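# Squeeze a grip trainer shut with one hand, then release

## Task

Using a single gripper, press the two handles of the grip trainer toward each other until they stop, keep them fully closed for several seconds without any easing, and then allow them to spring open again. At the end the trainer must be upright on the table and staying there on its own, not propped up by the robot. Finally open the gripper and move the arm away.

## Robot and tools

Robot: two six-joint arms, left_arm and right_arm, each ending in a two-finger parallel gripper. Bases in the scene frame: left_arm at (+0.020, +0.346, +0.199) m, quat_wxyz (+0.964, -0.199, +0.148, +0.095); right_arm at (-0.025, -0.273, +0.199) m, quat_wxyz (+0.966, +0.170, +0.180, +0.077). The bases may be tilted. Mounting plates and the metal frame behind the arms are fixed obstacles.

Scene frame: origin on the tabletop midway between the arms, +z up, +x outward over the table, left_arm on the +y side. The names left and right are arm labels, not image sides. On a gripper, the fingers point along its own +z and close along its y axis. end_effector_position is the point between the finger pads, roughly 1 cm behind the tips; the printed value can be off, more so at long reach.

Joint order in every row and list, per arm: waist, shoulder, elbow, wrist pitch, wrist yaw, wrist roll. Ranges (rad): waist -2.880 to 2.880, shoulder 0.000 to 3.142, elbow 0.000 to 3.019, wrist pitch -1.693 to 1.571, wrist yaw -1.571 to 1.571, wrist roll -2.094 to 2.094. True ends may differ by up to 0.019 rad.

A row is always 14 numbers in [-1, 1] covering both arms: left_arm's six joint values then its opening, then right_arm's six joint values then its opening. Joint values are scaled offsets: 1.0 equals 1.264 rad (waist), 1.32 (shoulder), 1.276 (elbow), 1.83 (wrist pitch), 1.686 (wrist yaw), 2.022 (wrist roll). Zero means no change. Opening is absolute, not an offset: +1 fully open, -1 closed.

execute_actions(actions): actions is a list of up to 15 actions; each action is a table of up to 15 rows, one row per 1/30 s control step, and an action always lasts 15 steps (0.5 s), repeating its final row if shorter. Each row's joint offsets are measured from the arm's angles when that action began, not from the previous row; for a call's first action that means the last reported angles. An empty list just returns state and images. If an action would push a joint more than 0.019 rad beyond its range, that action is refused for both arms; a malformed action, or a first action failing this check, cancels the entire call. A joint driven to its real end reports "joint sent to its limit".

move(target, speed, blocking): target is one 14-number row; its joint offsets are measured from the Joint positions of the latest result that printed them. All joints travel in step so they finish together, usually giving a curved hand path. Duration is clamped to 0.5 to 10 s. speed (0.01 to 2 rad/s, default 0.5) caps the joint with the longest travel. Moves ignore obstacles and the other arm; faster motion hits harder, and aiming past a contact presses harder. With blocking=false the result returns after 0.5 s while motion continues; check it with wait(0), and call wait or stop before sending anything else. The "move:" line reports the ending (done, off_target, moving, held, fault), limits=held or limits=none, and each arm's joint farthest from target.

wait(seconds): 0 to 10; the arms keep their last command, and a running move continues. stop(): brakes a running move; it needs room, more when fast; fingers continue. zoom_image(camera, region): region is [x0, y0, x1, y1] in pixels of that camera's last image, at most 504 by 504. Cameras (all 672x504): cam_head_left, cam_head_right, cam_high, cam_low, cam_left_wrist, cam_right_wrist. read_manual(section): only "licences". finished_scene(scene): ends the current scene (give its number); irreversible, and the goal must already hold and stay held.

Motion limits: each step a joint target may lead its measured angle by at most 0.264 (waist), 0.32 (shoulder), 0.276 (elbow), 0.33 (wrist pitch), 0.186 (wrist yaw), 0.522 (wrist roll) rad, and targets are shrunk if they would put the hand over 70 mm from where it is. Big changes therefore span several actions; resend any unfinished remainder. Arms can droop under zero offsets; to hold position, command offsets back to the desired angles, then zeros, pushing further if still short.

Results: a state line with each gripper's position (m) and quat_wxyz; Joint positions and Joint velocities per arm (rad, rad/s, then finger gap in m, 0.094 when fully open); Joint targets (current drive aims, which can drift); joint torques (offset and noisy, nonzero in free air); step readings for action calls, with HELD marking steps where an arm was held back; "joint command not followed" when a clearance check altered targets. grip_measured shows the opening on the command scale, with up to about 1 mm fixed error per gripper. To grasp firmly command about 0.03 below grip_measured; less grips more gently. Pad force tops out near 50 to 62 N, lower on thin parts, with a brief spike at first contact.

Heat: holding loads warms motors; MOTOR HOT appears at 85 °C, and at 100 °C the arm drops with an OVER-TEMPERATURE FAULT. The simulation keeps running while you compose replies, holding the last command.

Avoid: knocking anything off the table, colliding or pushing the arms against each other, slamming into objects, dropping or slipping, and very hard pressing.

Each tool is called after ">>>" as a command line: name --argument value for each argument, lists and objects as JSON in quotes; but a table of rows of numbers goes row by row, as --pt "numbers of a row", without its own name.

## Session

>>> execute_actions --actions '[]'

Scene clock: 0.00 s.
left_arm: end_effector_position=(+0.2011, +0.8940, +0.3698) grip_measured=+1.000 end_effector_quat_wxyz=(+0.116, -0.036, +0.993, -0.003) | right_arm: end_effector_position=(+0.5055, +0.2897, +0.3325) grip_measured=+1.000 end_effector_quat_wxyz=(-0.160, +0.732, -0.603, +0.274)
Joint names: [waist, shoulder, elbow, wrist pitch, wrist yaw, wrist roll]
Joint positions: left_arm=[ 1.309  1.212  1.513 -1.387  0.453  1.371  0.094] | right_arm=[ 0.949  2.365  2.229 -1.191  1.09  -0.894  0.094]
Joint velocities: left_arm=[ 0.005 -0.005 -0.012  0.012 -0.037 -0.066  0.   ] | right_arm=[ 0.015  0.015  0.007  0.002 -0.066  0.022  0.   ]
Joint torques (N m, as the arm reports them, + toward a larger angle): no reading
Motor temperatures (°C, as the motors report them): left_arm=[21 22 19 19 19 21] | right_arm=[22 22 19 17 18 18]
Joint targets: left_arm=[1.309 1.218 1.534 -1.386 0.452 1.371] | right_arm=[0.942 2.378 2.249 -1.190 1.089 -0.895]

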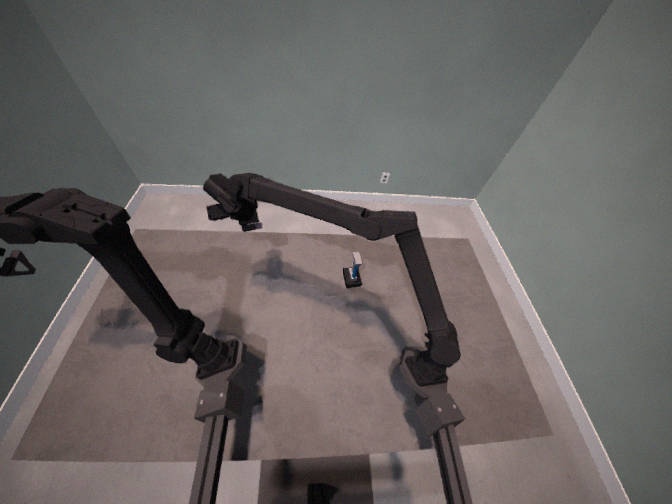

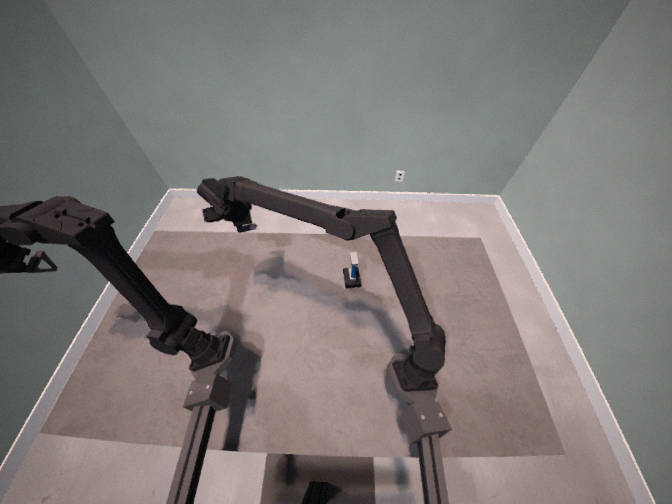

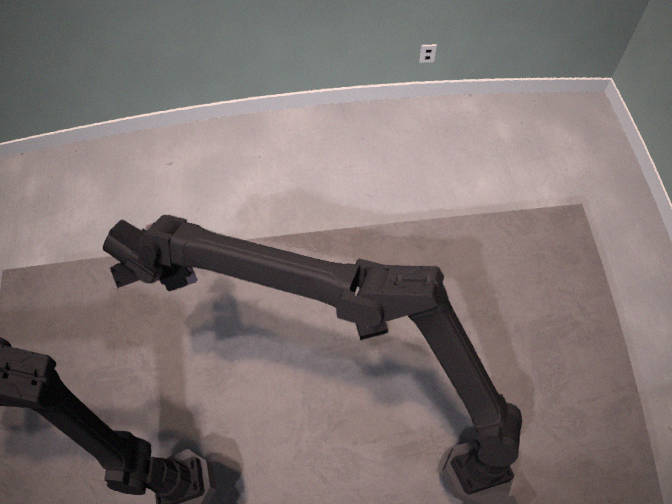

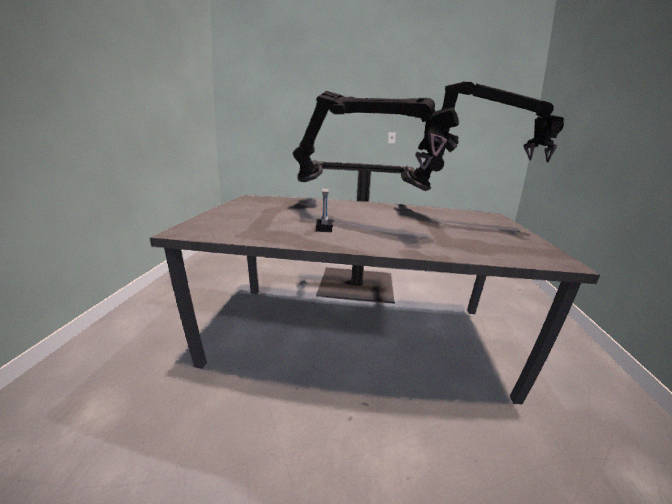

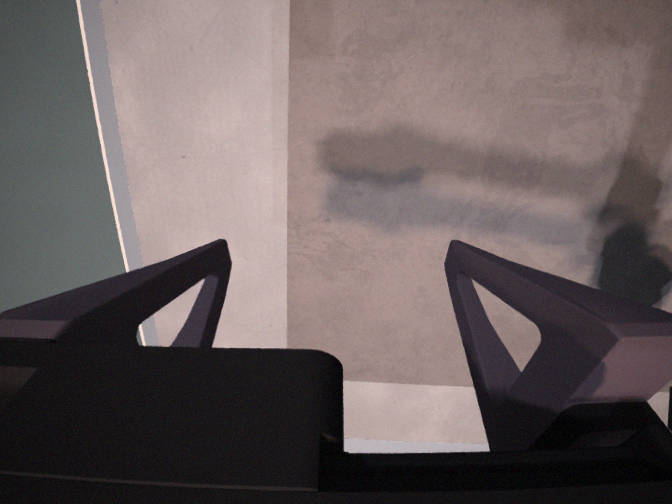

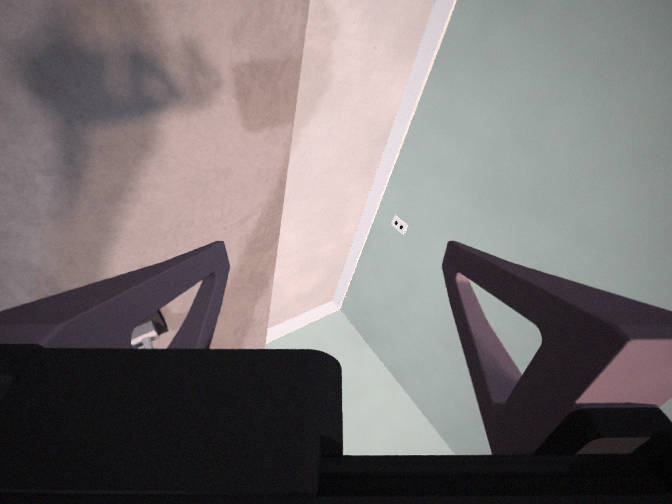

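>>> zoom_image --camera "cam_head_left" --region '[300, 235, 400, 305]'

>>> zoom_image --camera "cam_low" --region '[280, 175, 370, 245]'

Region (300, 235, 400, 305) of cam_head_left's 672x504 image, scaled by 5.040, with more detail than that image has; it fills the top 353 rows of this view, and the rest is white.

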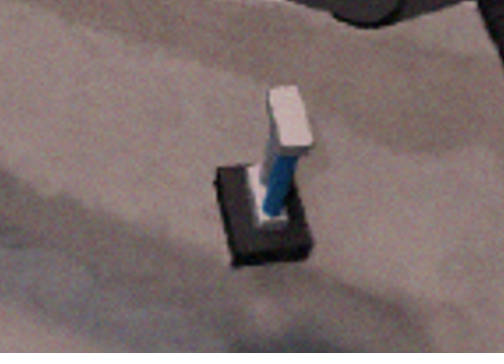

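Region (280, 175, 370, 245) of cam_low's 672x504 image, scaled by 5.600, with more detail than that image has.

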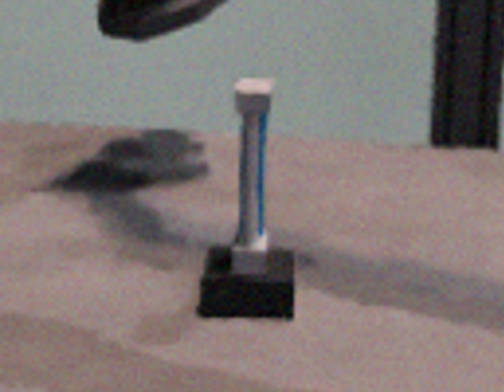

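>>> move --target '[-0.79, 0.227, -0.39, 0.546, 0.105, -0.13, 1, -1.0, -0.3, 0, 0, 0, 0, 1]' --speed 1.0

Scene clock: 4.53 s.
left_arm: end_effector_position=(+0.5553, +0.5353, +0.1477) grip_measured=+1.000 end_effector_quat_wxyz=(+0.390, +0.276, +0.856, -0.197) | right_arm: end_effector_position=(+0.7337, -0.6007, +0.2501) grip_measured=+1.000 end_effector_quat_wxyz=(-0.146, -0.251, +0.874, -0.389)
Joint names: [waist, shoulder, elbow, wrist pitch, wrist yaw, wrist roll]
Joint positions: left_arm=[ 0.297  1.509  1.014 -0.401  0.629  1.124  0.094] | right_arm=[-0.304  1.971  2.229 -1.191  1.091 -0.894  0.094]
Joint velocities: left_arm=[ 0.005  0.005 -0.017 -0.017  0.066 -0.081  0.   ] | right_arm=[-0.005 -0.005 -0.007 -0.002 -0.022 -0.051  0.   ]
Joint torques (N m, as the arm reports them, + toward a larger angle): left_arm=[ -2.19 -14.48   7.06   1.42   0.55  -0.1 ] | right_arm=[  4.07 -24.76  10.21   0.56   0.54   0.01]
Motor temperatures (°C, as the motors report them): left_arm=[21 22 19 19 19 21] | right_arm=[22 23 20 17 18 18]
Joint targets: left_arm=[0.311 1.512 1.016 -0.387 0.629 1.109] | right_arm=[-0.315 1.969 2.229 -1.191 1.090 -0.894]
move: done; limits=none; left_arm: farthest joint: the wrist roll, 0.016 radians from its target (0.263 radians at the start); right_arm: farthest joint: the waist, 0.011 radians from its target (1.264 radians at the start)

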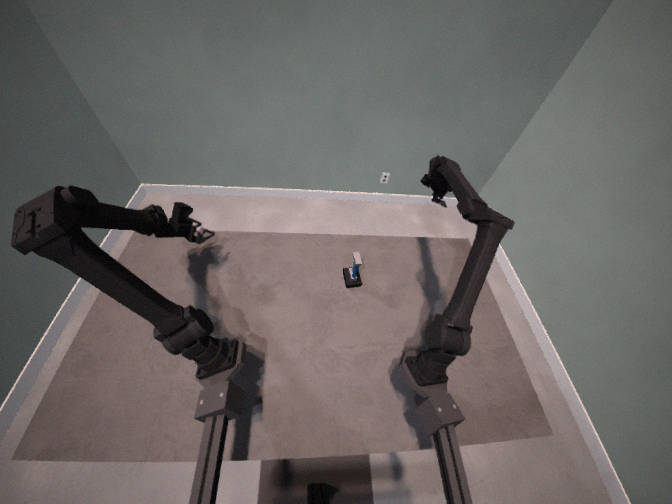

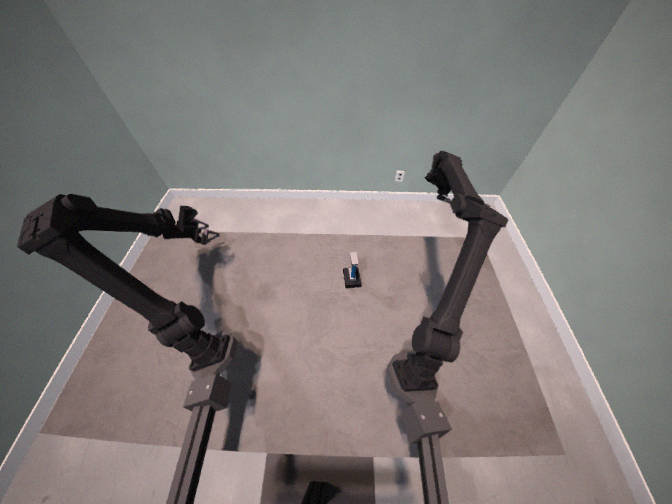

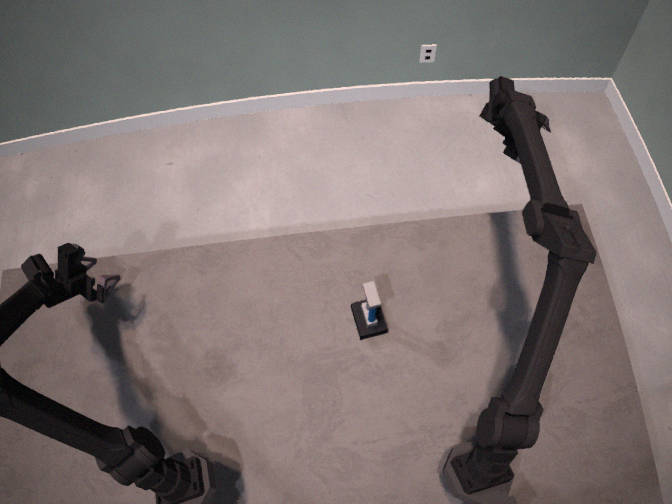

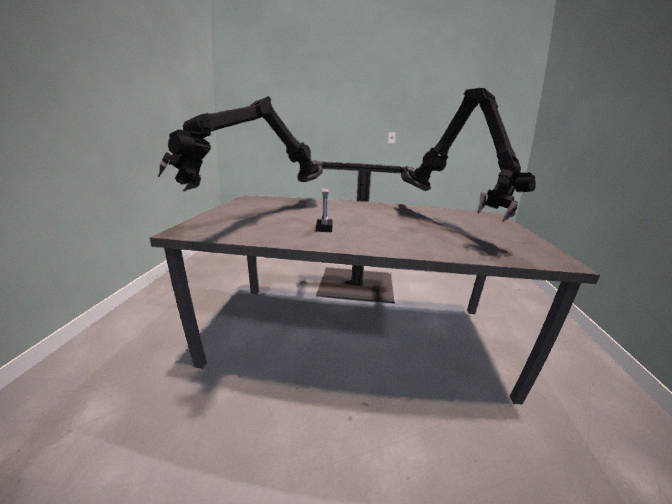

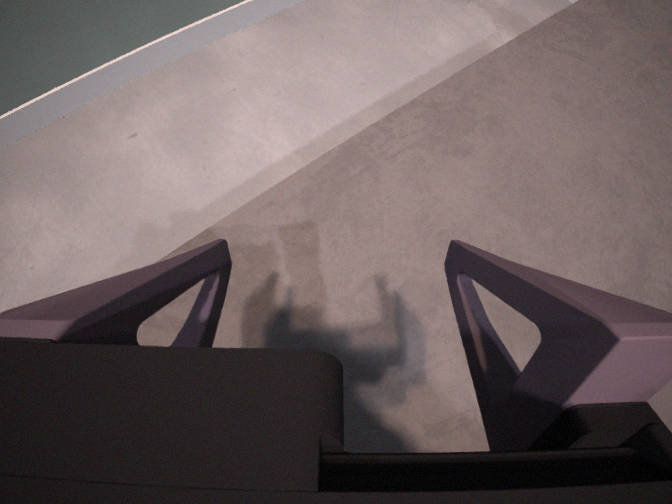

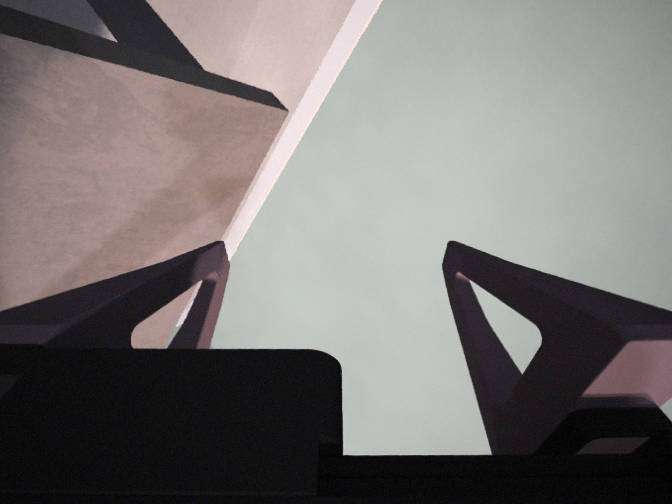

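>>> move --target '[-0.738, 0.417, -0.19, 0.369, 0, -0.009, 1, -0.2, -0.34, -0.94, 0, 0, 0, 1]' --speed 1.0

Scene clock: 6.73 s.
left_arm: end_effector_position=(+0.3771, +0.0045, +0.1250) grip_measured=+1.000 end_effector_quat_wxyz=(+0.402, +0.589, +0.571, -0.408) | right_arm: end_effector_position=(+0.3025, -0.5850, +0.1536) grip_measured=+1.000 end_effector_quat_wxyz=(-0.462, -0.362, +0.785, -0.198)
Joint names: [waist, shoulder, elbow, wrist pitch, wrist yaw, wrist roll]
Joint positions: left_arm=[-0.651  2.061  0.77   0.26   0.629  1.121  0.094] | right_arm=[-0.554  1.527  1.027 -1.191  1.091 -0.894  0.094]
Joint velocities: left_arm=[-0.005 -0.015 -0.007  0.007 -0.037 -0.022  0.   ] | right_arm=[ 0.015  0.015 -0.002 -0.002 -0.051 -0.037  0.   ]
Joint torques (N m, as the arm reports them, + toward a larger angle): left_arm=[ -6.99 -12.53   3.58   1.69   0.55  -0.1 ] | right_arm=[  0.84 -14.13   5.12  -0.89   0.51  -0.05]
Motor temperatures (°C, as the motors report them): left_arm=[21 22 19 19 19 21] | right_arm=[22 23 20 17 18 18]
Joint targets: left_arm=[-0.636 2.059 0.772 0.275 0.629 1.106] | right_arm=[-0.556 1.522 1.030 -1.191 1.091 -0.894]
move: done; limits=none; left_arm: farthest joint: the waist, 0.016 radians from its target (0.932 radians at the start); right_arm: farthest joint: the shoulder, 0.005 radians from its target (0.448 radians at the start)

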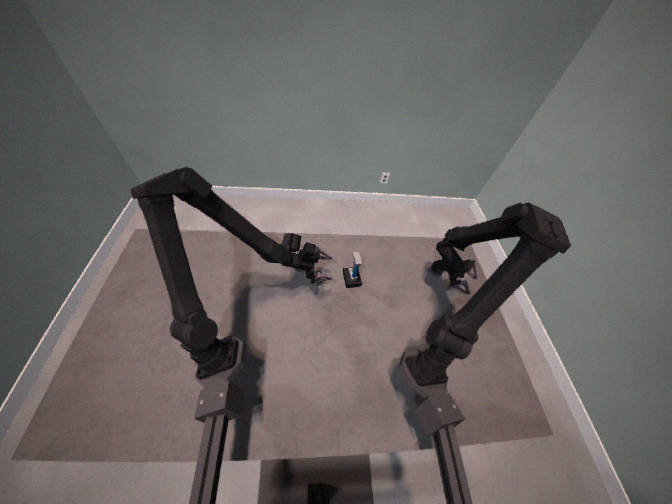

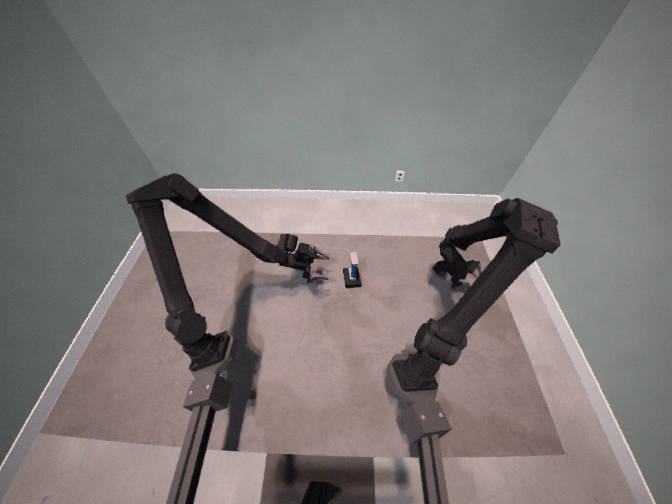

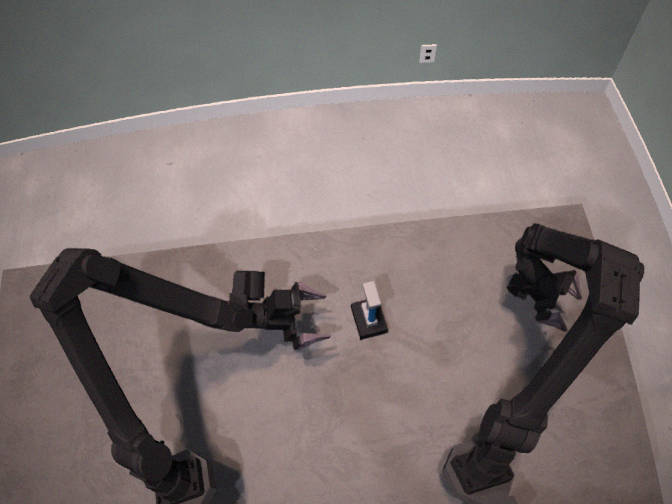

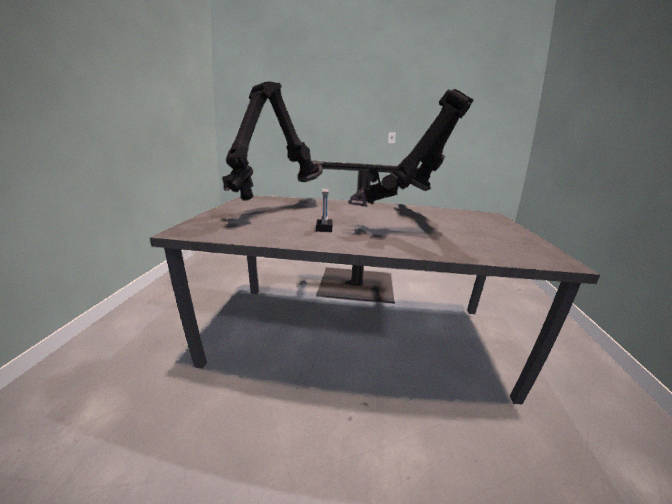

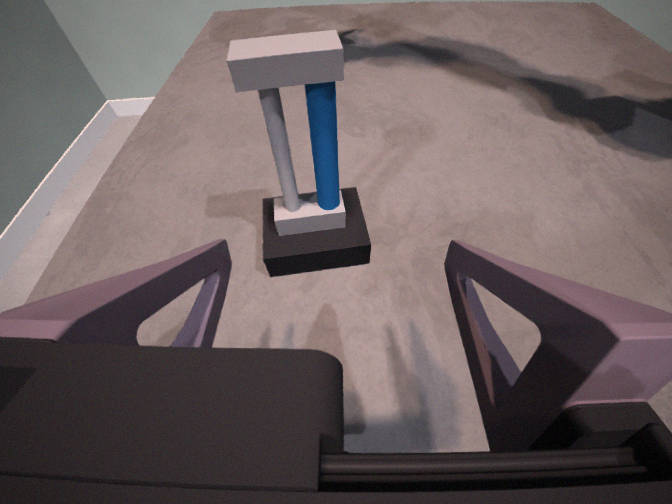

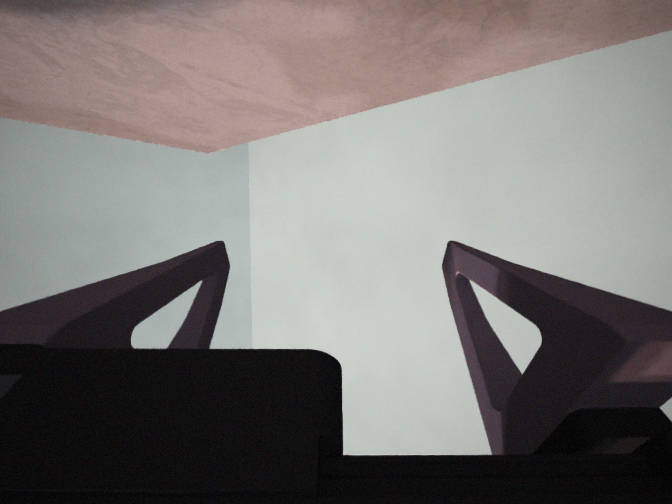

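>>> move --target '[-0.083, 0.134, 0.091, 0.103, -0.063, -0.085, 1, 0, 0, 0, 0, 0, 0, 1]' --speed 0.4

Scene clock: 9.07 s.
left_arm: end_effector_position=(+0.3815, -0.0597, +0.1004) grip_measured=+1.000 end_effector_quat_wxyz=(+0.406, +0.573, +0.595, -0.391) | right_arm: end_effector_position=(+0.3025, -0.5850, +0.1536) grip_measured=+1.000 end_effector_quat_wxyz=(-0.462, -0.362, +0.785, -0.198)
Joint names: [waist, shoulder, elbow, wrist pitch, wrist yaw, wrist roll]
Joint positions: left_arm=[-0.753  2.231  0.869  0.433  0.525  0.964  0.094] | right_arm=[-0.554  1.527  1.027 -1.191  1.091 -0.894  0.094]
Joint velocities: left_arm=[ 0.015  0.005 -0.012  0.002  0.022 -0.051  0.   ] | right_arm=[-0.024 -0.005  0.017  0.007 -0.022 -0.007  0.   ]
Joint torques (N m, as the arm reports them, + toward a larger angle): left_arm=[ -9.44 -12.85   5.05   1.96   0.39  -0.12] | right_arm=[  1.2  -13.72   4.91  -0.86   0.52  -0.04]
Motor temperatures (°C, as the motors report them): left_arm=[21 22 19 19 19 21] | right_arm=[22 23 20 17 18 18]
Joint targets: left_arm=[-0.756 2.238 0.886 0.448 0.522 0.949] | right_arm=[-0.554 1.527 1.027 -1.191 1.091 -0.894]
move: done; limits=none; left_arm: farthest joint: the elbow, 0.017 radians from its target (0.116 radians at the start); right_arm: farthest joint: the waist, 0.000 radians from its target (0.000 radians at the start)

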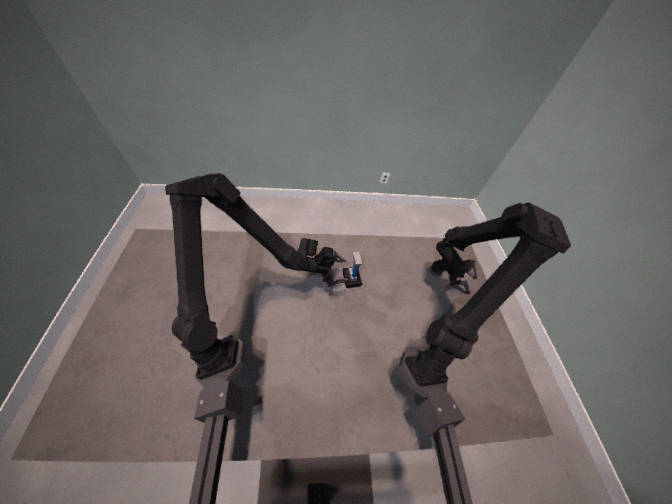

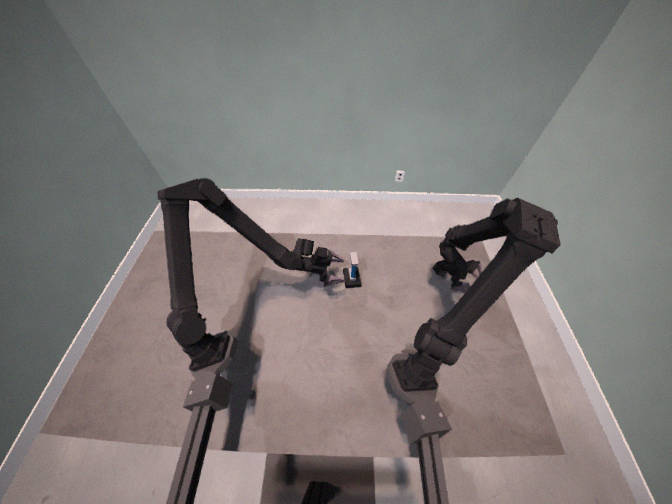

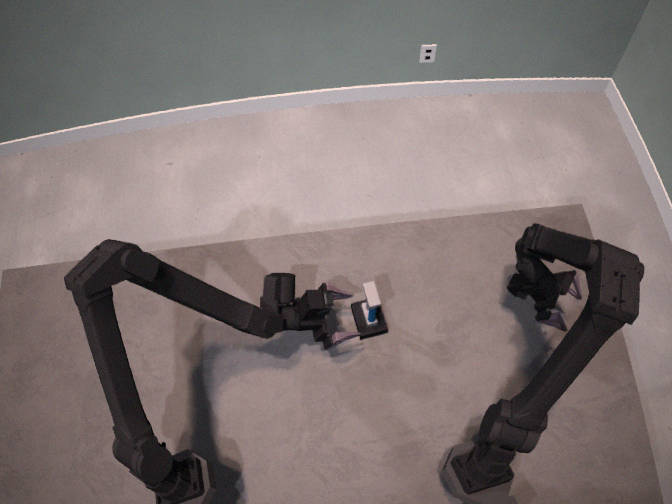

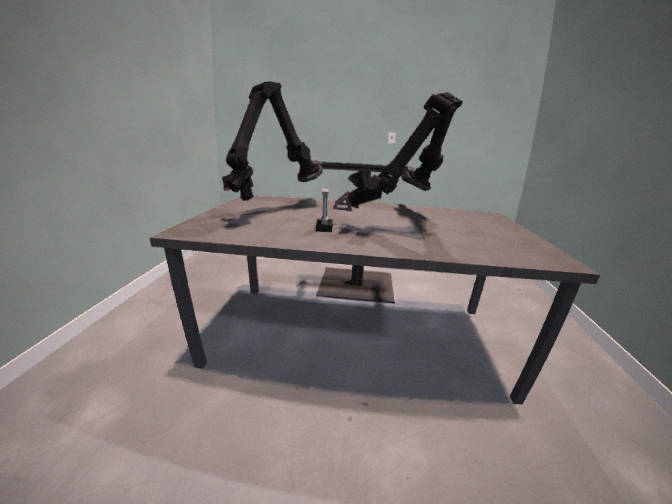

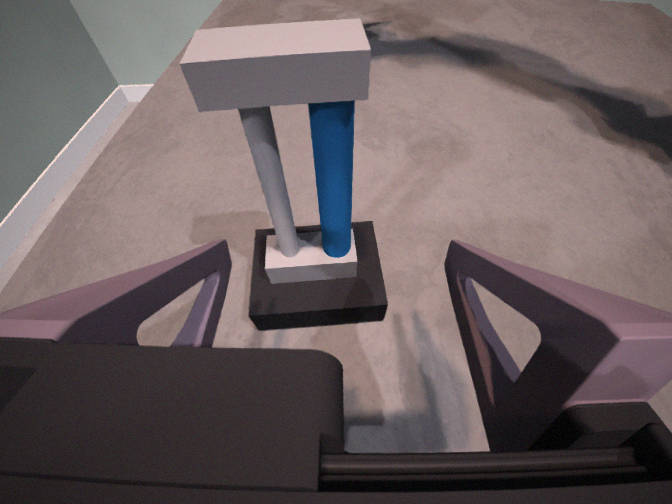

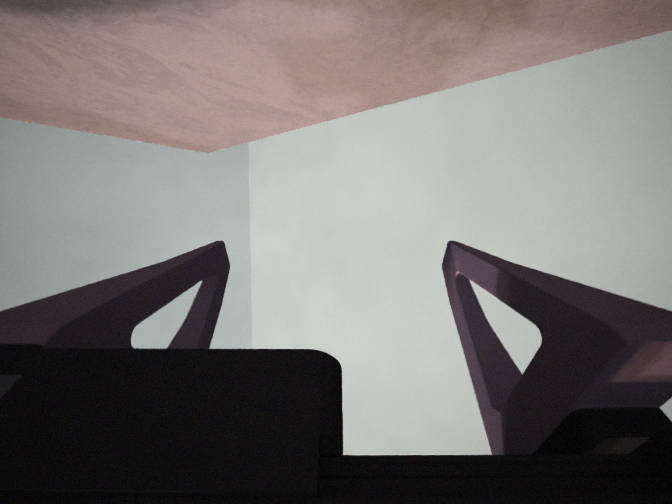

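>>> move --target '[-0.0617, 0.1, 0.087, 0.0858, -0.0445, -0.0707, 1, 0, 0, 0, 0, 0, 0, 1]' --speed 0.3

Scene clock: 10.50 s.
left_arm: end_effector_position=(+0.3910, -0.1106, +0.0918) grip_measured=+1.000 end_effector_quat_wxyz=(+0.430, +0.545, +0.611, -0.381) | right_arm: end_effector_position=(+0.3025, -0.5850, +0.1536) grip_measured=+1.000 end_effector_quat_wxyz=(-0.462, -0.362, +0.785, -0.198)
Joint names: [waist, shoulder, elbow, wrist pitch, wrist yaw, wrist roll]
Joint positions: left_arm=[-0.825  2.351  0.961  0.573  0.453  0.837  0.094] | right_arm=[-0.554  1.527  1.027 -1.191  1.091 -0.894  0.094]
Joint velocities: left_arm=[-0.005  0.005 -0.002 -0.002  0.007  0.022  0.   ] | right_arm=[ 0.005  0.005 -0.002 -0.002 -0.095 -0.007  0.   ]
Joint torques (N m, as the arm reports them, + toward a larger angle): left_arm=[-10.02 -13.27   5.44   2.17   0.35  -0.09] | right_arm=[  1.19 -13.58   4.93  -0.95   0.53  -0.04]
Motor temperatures (°C, as the motors report them): left_arm=[21 22 19 19 19 21] | right_arm=[22 23 20 17 18 18]
Joint targets: left_arm=[-0.831 2.363 0.980 0.589 0.450 0.821] | right_arm=[-0.554 1.527 1.027 -1.191 1.091 -0.894]
move: done; limits=none; left_arm: farthest joint: the elbow, 0.019 radians from its target (0.111 radians at the start); right_arm: farthest joint: the waist, 0.000 radians from its target (0.000 radians at the start)

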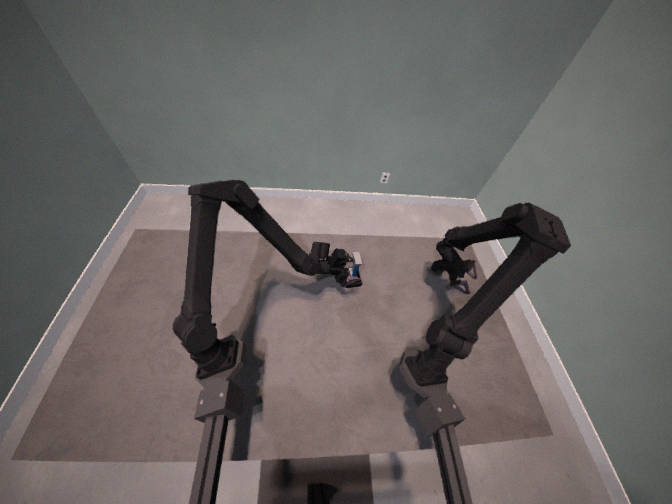

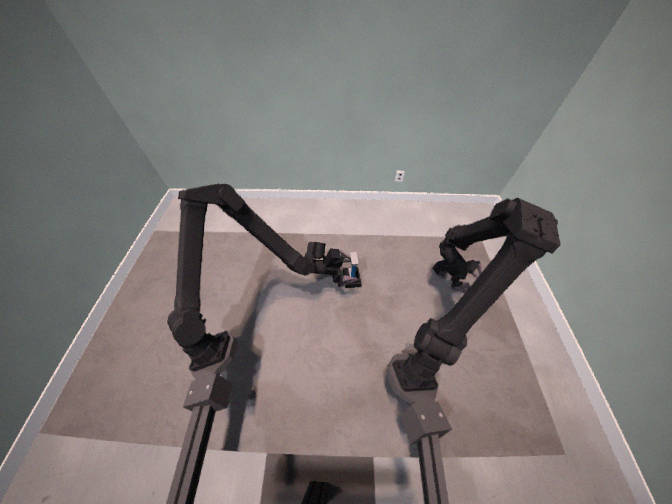

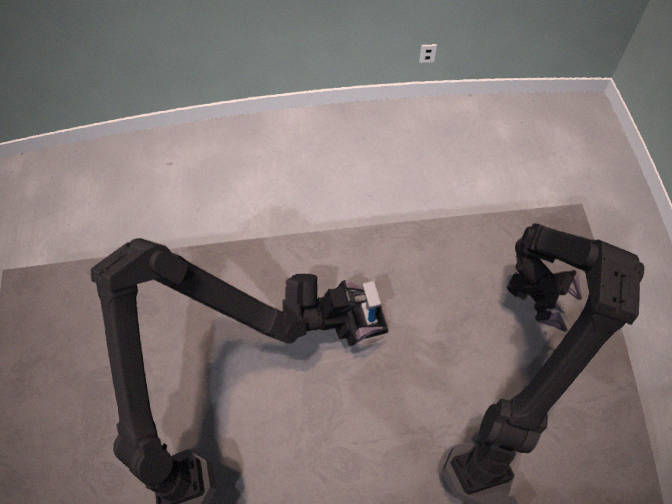

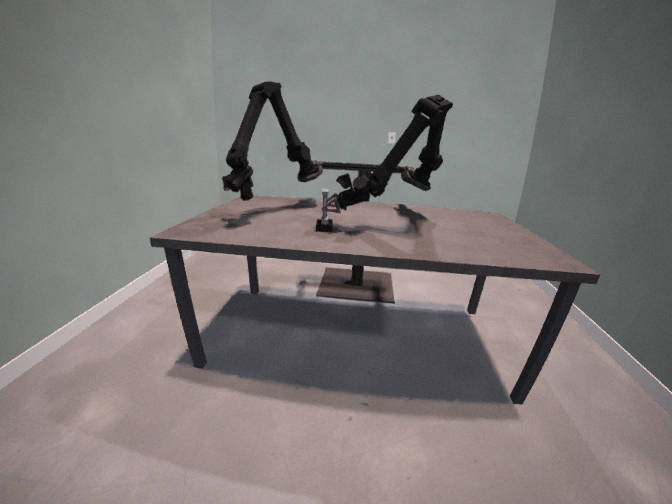

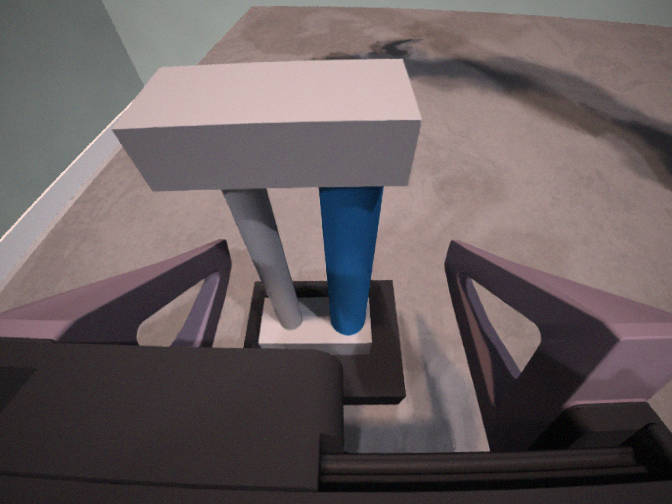

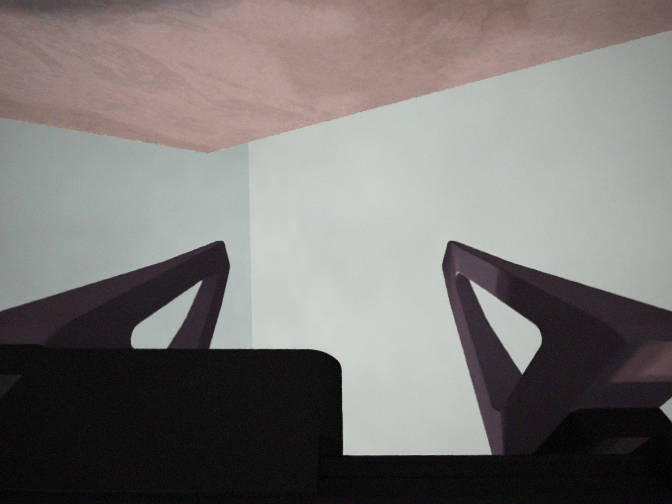

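>>> execute_actions --actions '[[[0,0,0,0,0,0,0.9,0,0,0,0,0,0,1],[0,0,0,0,0,0,0.8,0,0,0,0,0,0,1],[0,0,0,0,0,0,0.7,0,0,0,0,0,0,1],[0,0,0,0,0,0,0.62,0,0,0,0,0,0,1],[0,0,0,0,0,0,0.55,0,0,0,0,0,0,1],[0,0,0,0,0,0,0.5,0,0,0,0,0,0,1],[0,0,0,0,0,0,0.45,0,0,0,0,0,0,1],[0,0,0,0,0,0,0.4,0,0,0,0,0,0,1],[0,0,0,0,0,0,0.36,0,0,0,0,0,0,1],[0,0,0,0,0,0,0.32,0,0,0,0,0,0,1],[0,0,0,0,0,0,0.28,0,0,0,0,0,0,1],[0,0,0,0,0,0,0.24,0,0,0,0,0,0,1],[0,0,0,0,0,0,0.2,0,0,0,0,0,0,1],[0,0,0,0,0,0,0.16,0,0,0,0,0,0,1],[0,0,0,0,0,0,0.12,0,0,0,0,0,0,1]],[[0,0,0,0,0,0,0.08,0,0,0,0,0,0,1],[0,0,0,0,0,0,0.04,0,0,0,0,0,0,1],[0,0,0,0,0,0,0.0,0,0,0,0,0,0,1],[0,0,0,0,0,0,-0.04,0,0,0,0,0,0,1],[0,0,0,0,0,0,-0.08,0,0,0,0,0,0,1],[0,0,0,0,0,0,-0.12,0,0,0,0,0,0,1],[0,0,0,0,0,0,-0.16,0,0,0,0,0,0,1],[0,0,0,0,0,0,-0.2,0,0,0,0,0,0,1],[0,0,0,0,0,0,-0.24,0,0,0,0,0,0,1],[0,0,0,0,0,0,-0.28,0,0,0,0,0,0,1],[0,0,0,0,0,0,-0.32,0,0,0,0,0,0,1],[0,0,0,0,0,0,-0.36,0,0,0,0,0,0,1],[0,0,0,0,0,0,-0.4,0,0,0,0,0,0,1],[0,0,0,0,0,0,-0.45,0,0,0,0,0,0,1],[0,0,0,0,0,0,-0.5,0,0,0,0,0,0,1]],[[0,0,0,0,0,0,-0.6,0,0,0,0,0,0,1],[0,0,0,0,0,0,-0.7,0,0,0,0,0,0,1],[0,0,0,0,0,0,-0.8,0,0,0,0,0,0,1],[0,0,0,0,0,0,-0.9,0,0,0,0,0,0,1],[0,0,0,0,0,0,-1,0,0,0,0,0,0,1]]]'

Scene clock: 12.40 s.
left_arm: end_effector_position=(+0.3948, -0.1102, +0.0924) grip_measured=-0.297 end_effector_quat_wxyz=(+0.430, +0.541, +0.617, -0.378) | right_arm: end_effector_position=(+0.3025, -0.5850, +0.1536) grip_measured=+1.000 end_effector_quat_wxyz=(-0.462, -0.362, +0.785, -0.198)
Joint names: [waist, shoulder, elbow, wrist pitch, wrist yaw, wrist roll]
Joint positions: left_arm=[-0.825  2.348  0.964  0.573  0.442  0.826  0.033] | right_arm=[-0.554  1.527  1.027 -1.191  1.091 -0.894  0.094]
Joint velocities: left_arm=[ 0.005 -0.005 -0.002 -0.002 -0.022  0.037 -0.   ] | right_arm=[-0.005  0.015 -0.002 -0.017  0.022 -0.007  0.   ]
Joint torques (N m, as the arm reports them, + toward a larger angle): left_arm=[ -9.61 -14.74   3.79   1.53   0.44   0.06] | right_arm=[  1.19 -13.88   4.98  -0.85   0.52  -0.07]
Motor temperatures (°C, as the motors report them): left_arm=[21 22 19 19 19 21] | right_arm=[22 23 20 17 18 18]
Joint targets: left_arm=[-0.825 2.348 0.964 0.573 0.442 0.827] | right_arm=[-0.554 1.527 1.027 -1.191 1.091 -0.894]
Step readings (joint positions; steps 1 to 15: 1st action; 16 to 30: 2nd action; 31 to 45: 3rd action):
0: left_arm=[-0.825 2.351 0.961 0.573 0.453 0.837] | right_arm=[-0.554 1.527 1.027 -1.191 1.091 -0.894]
1: left_arm=[-0.825 2.351 0.961 0.573 0.453 0.837] | right_arm=[-0.554 1.527 1.027 -1.191 1.091 -0.894]
2: left_arm=[-0.825 2.351 0.961 0.573 0.453 0.837] | right_arm=[-0.554 1.527 1.027 -1.191 1.091 -0.894]
4: left_arm=[-0.825 2.351 0.961 0.573 0.453 0.837] | right_arm=[-0.554 1.527 1.027 -1.191 1.091 -0.894]
8: left_arm=[-0.825 2.351 0.961 0.573 0.453 0.837] | right_arm=[-0.554 1.527 1.027 -1.191 1.091 -0.894]
15: left_arm=[-0.825 2.349 0.962 0.573 0.445 0.837] | right_arm=[-0.554 1.527 1.027 -1.191 1.091 -0.894]
16: left_arm=[-0.825 2.348 0.962 0.573 0.441 0.837] | right_arm=[-0.554 1.527 1.027 -1.191 1.091 -0.894]
17: left_arm=[-0.825 2.348 0.963 0.573 0.438 0.837] | right_arm=[-0.554 1.527 1.027 -1.191 1.091 -0.894]
19: left_arm=[-0.825 2.347 0.964 0.573 0.435 0.837] | right_arm=[-0.554 1.527 1.027 -1.191 1.091 -0.894]
23: left_arm=[-0.825 2.346 0.964 0.573 0.437 0.833] | right_arm=[-0.554 1.527 1.027 -1.191 1.091 -0.894]
30: left_arm=[-0.825 2.348 0.964 0.573 0.442 0.827] | right_arm=[-0.554 1.527 1.027 -1.191 1.091 -0.894]
31: left_arm=[-0.825 2.348 0.964 0.573 0.442 0.827] | right_arm=[-0.554 1.527 1.027 -1.191 1.091 -0.894]
32: left_arm=[-0.825 2.348 0.964 0.573 0.442 0.826] | right_arm=[-0.554 1.527 1.027 -1.191 1.091 -0.894]
34: left_arm=[-0.825 2.348 0.964 0.573 0.442 0.826] | right_arm=[-0.554 1.527 1.027 -1.191 1.091 -0.894]
38: left_arm=[-0.825 2.348 0.964 0.573 0.442 0.826] | right_arm=[-0.554 1.527 1.027 -1.191 1.091 -0.894]
45: Joint positions above

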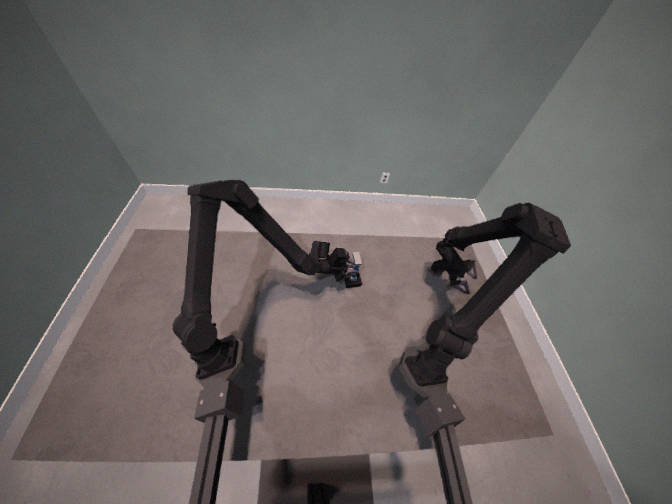

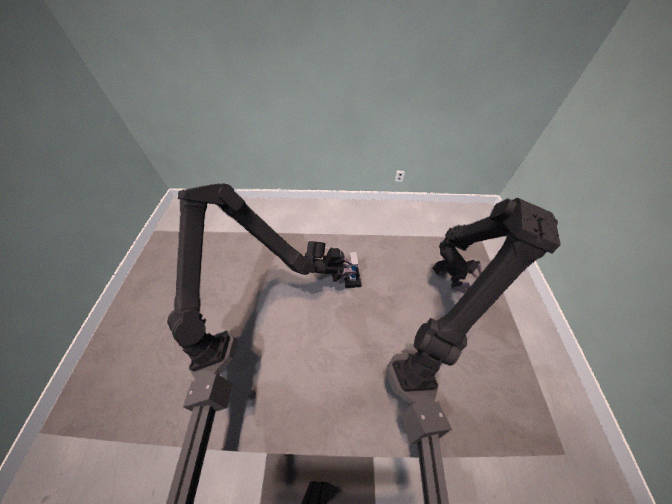

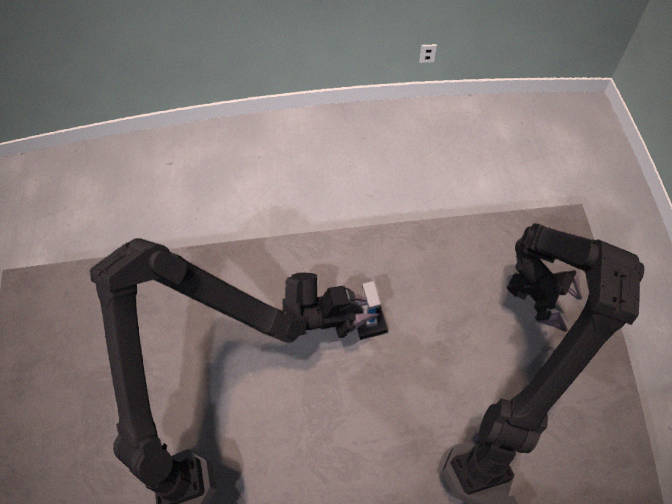

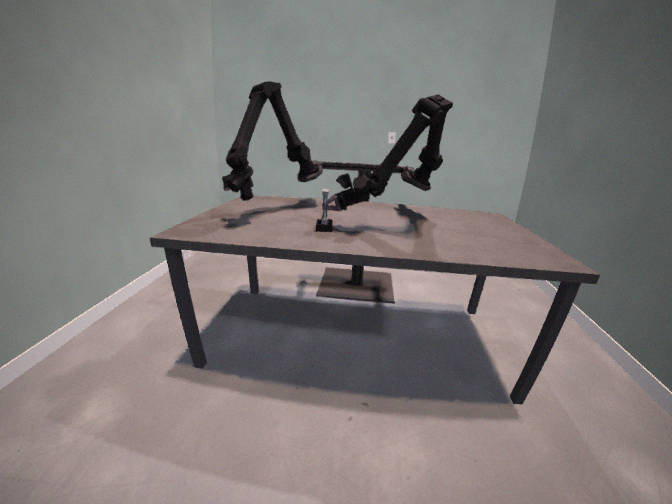

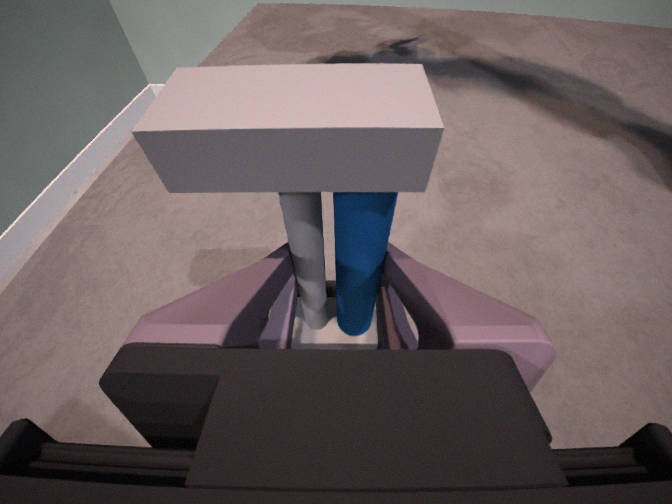

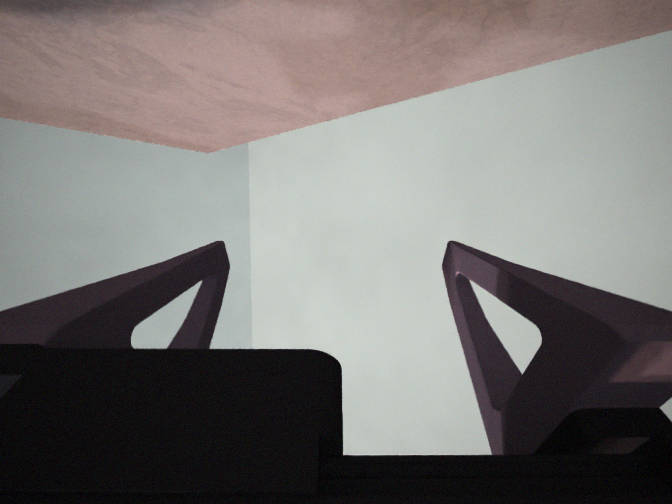

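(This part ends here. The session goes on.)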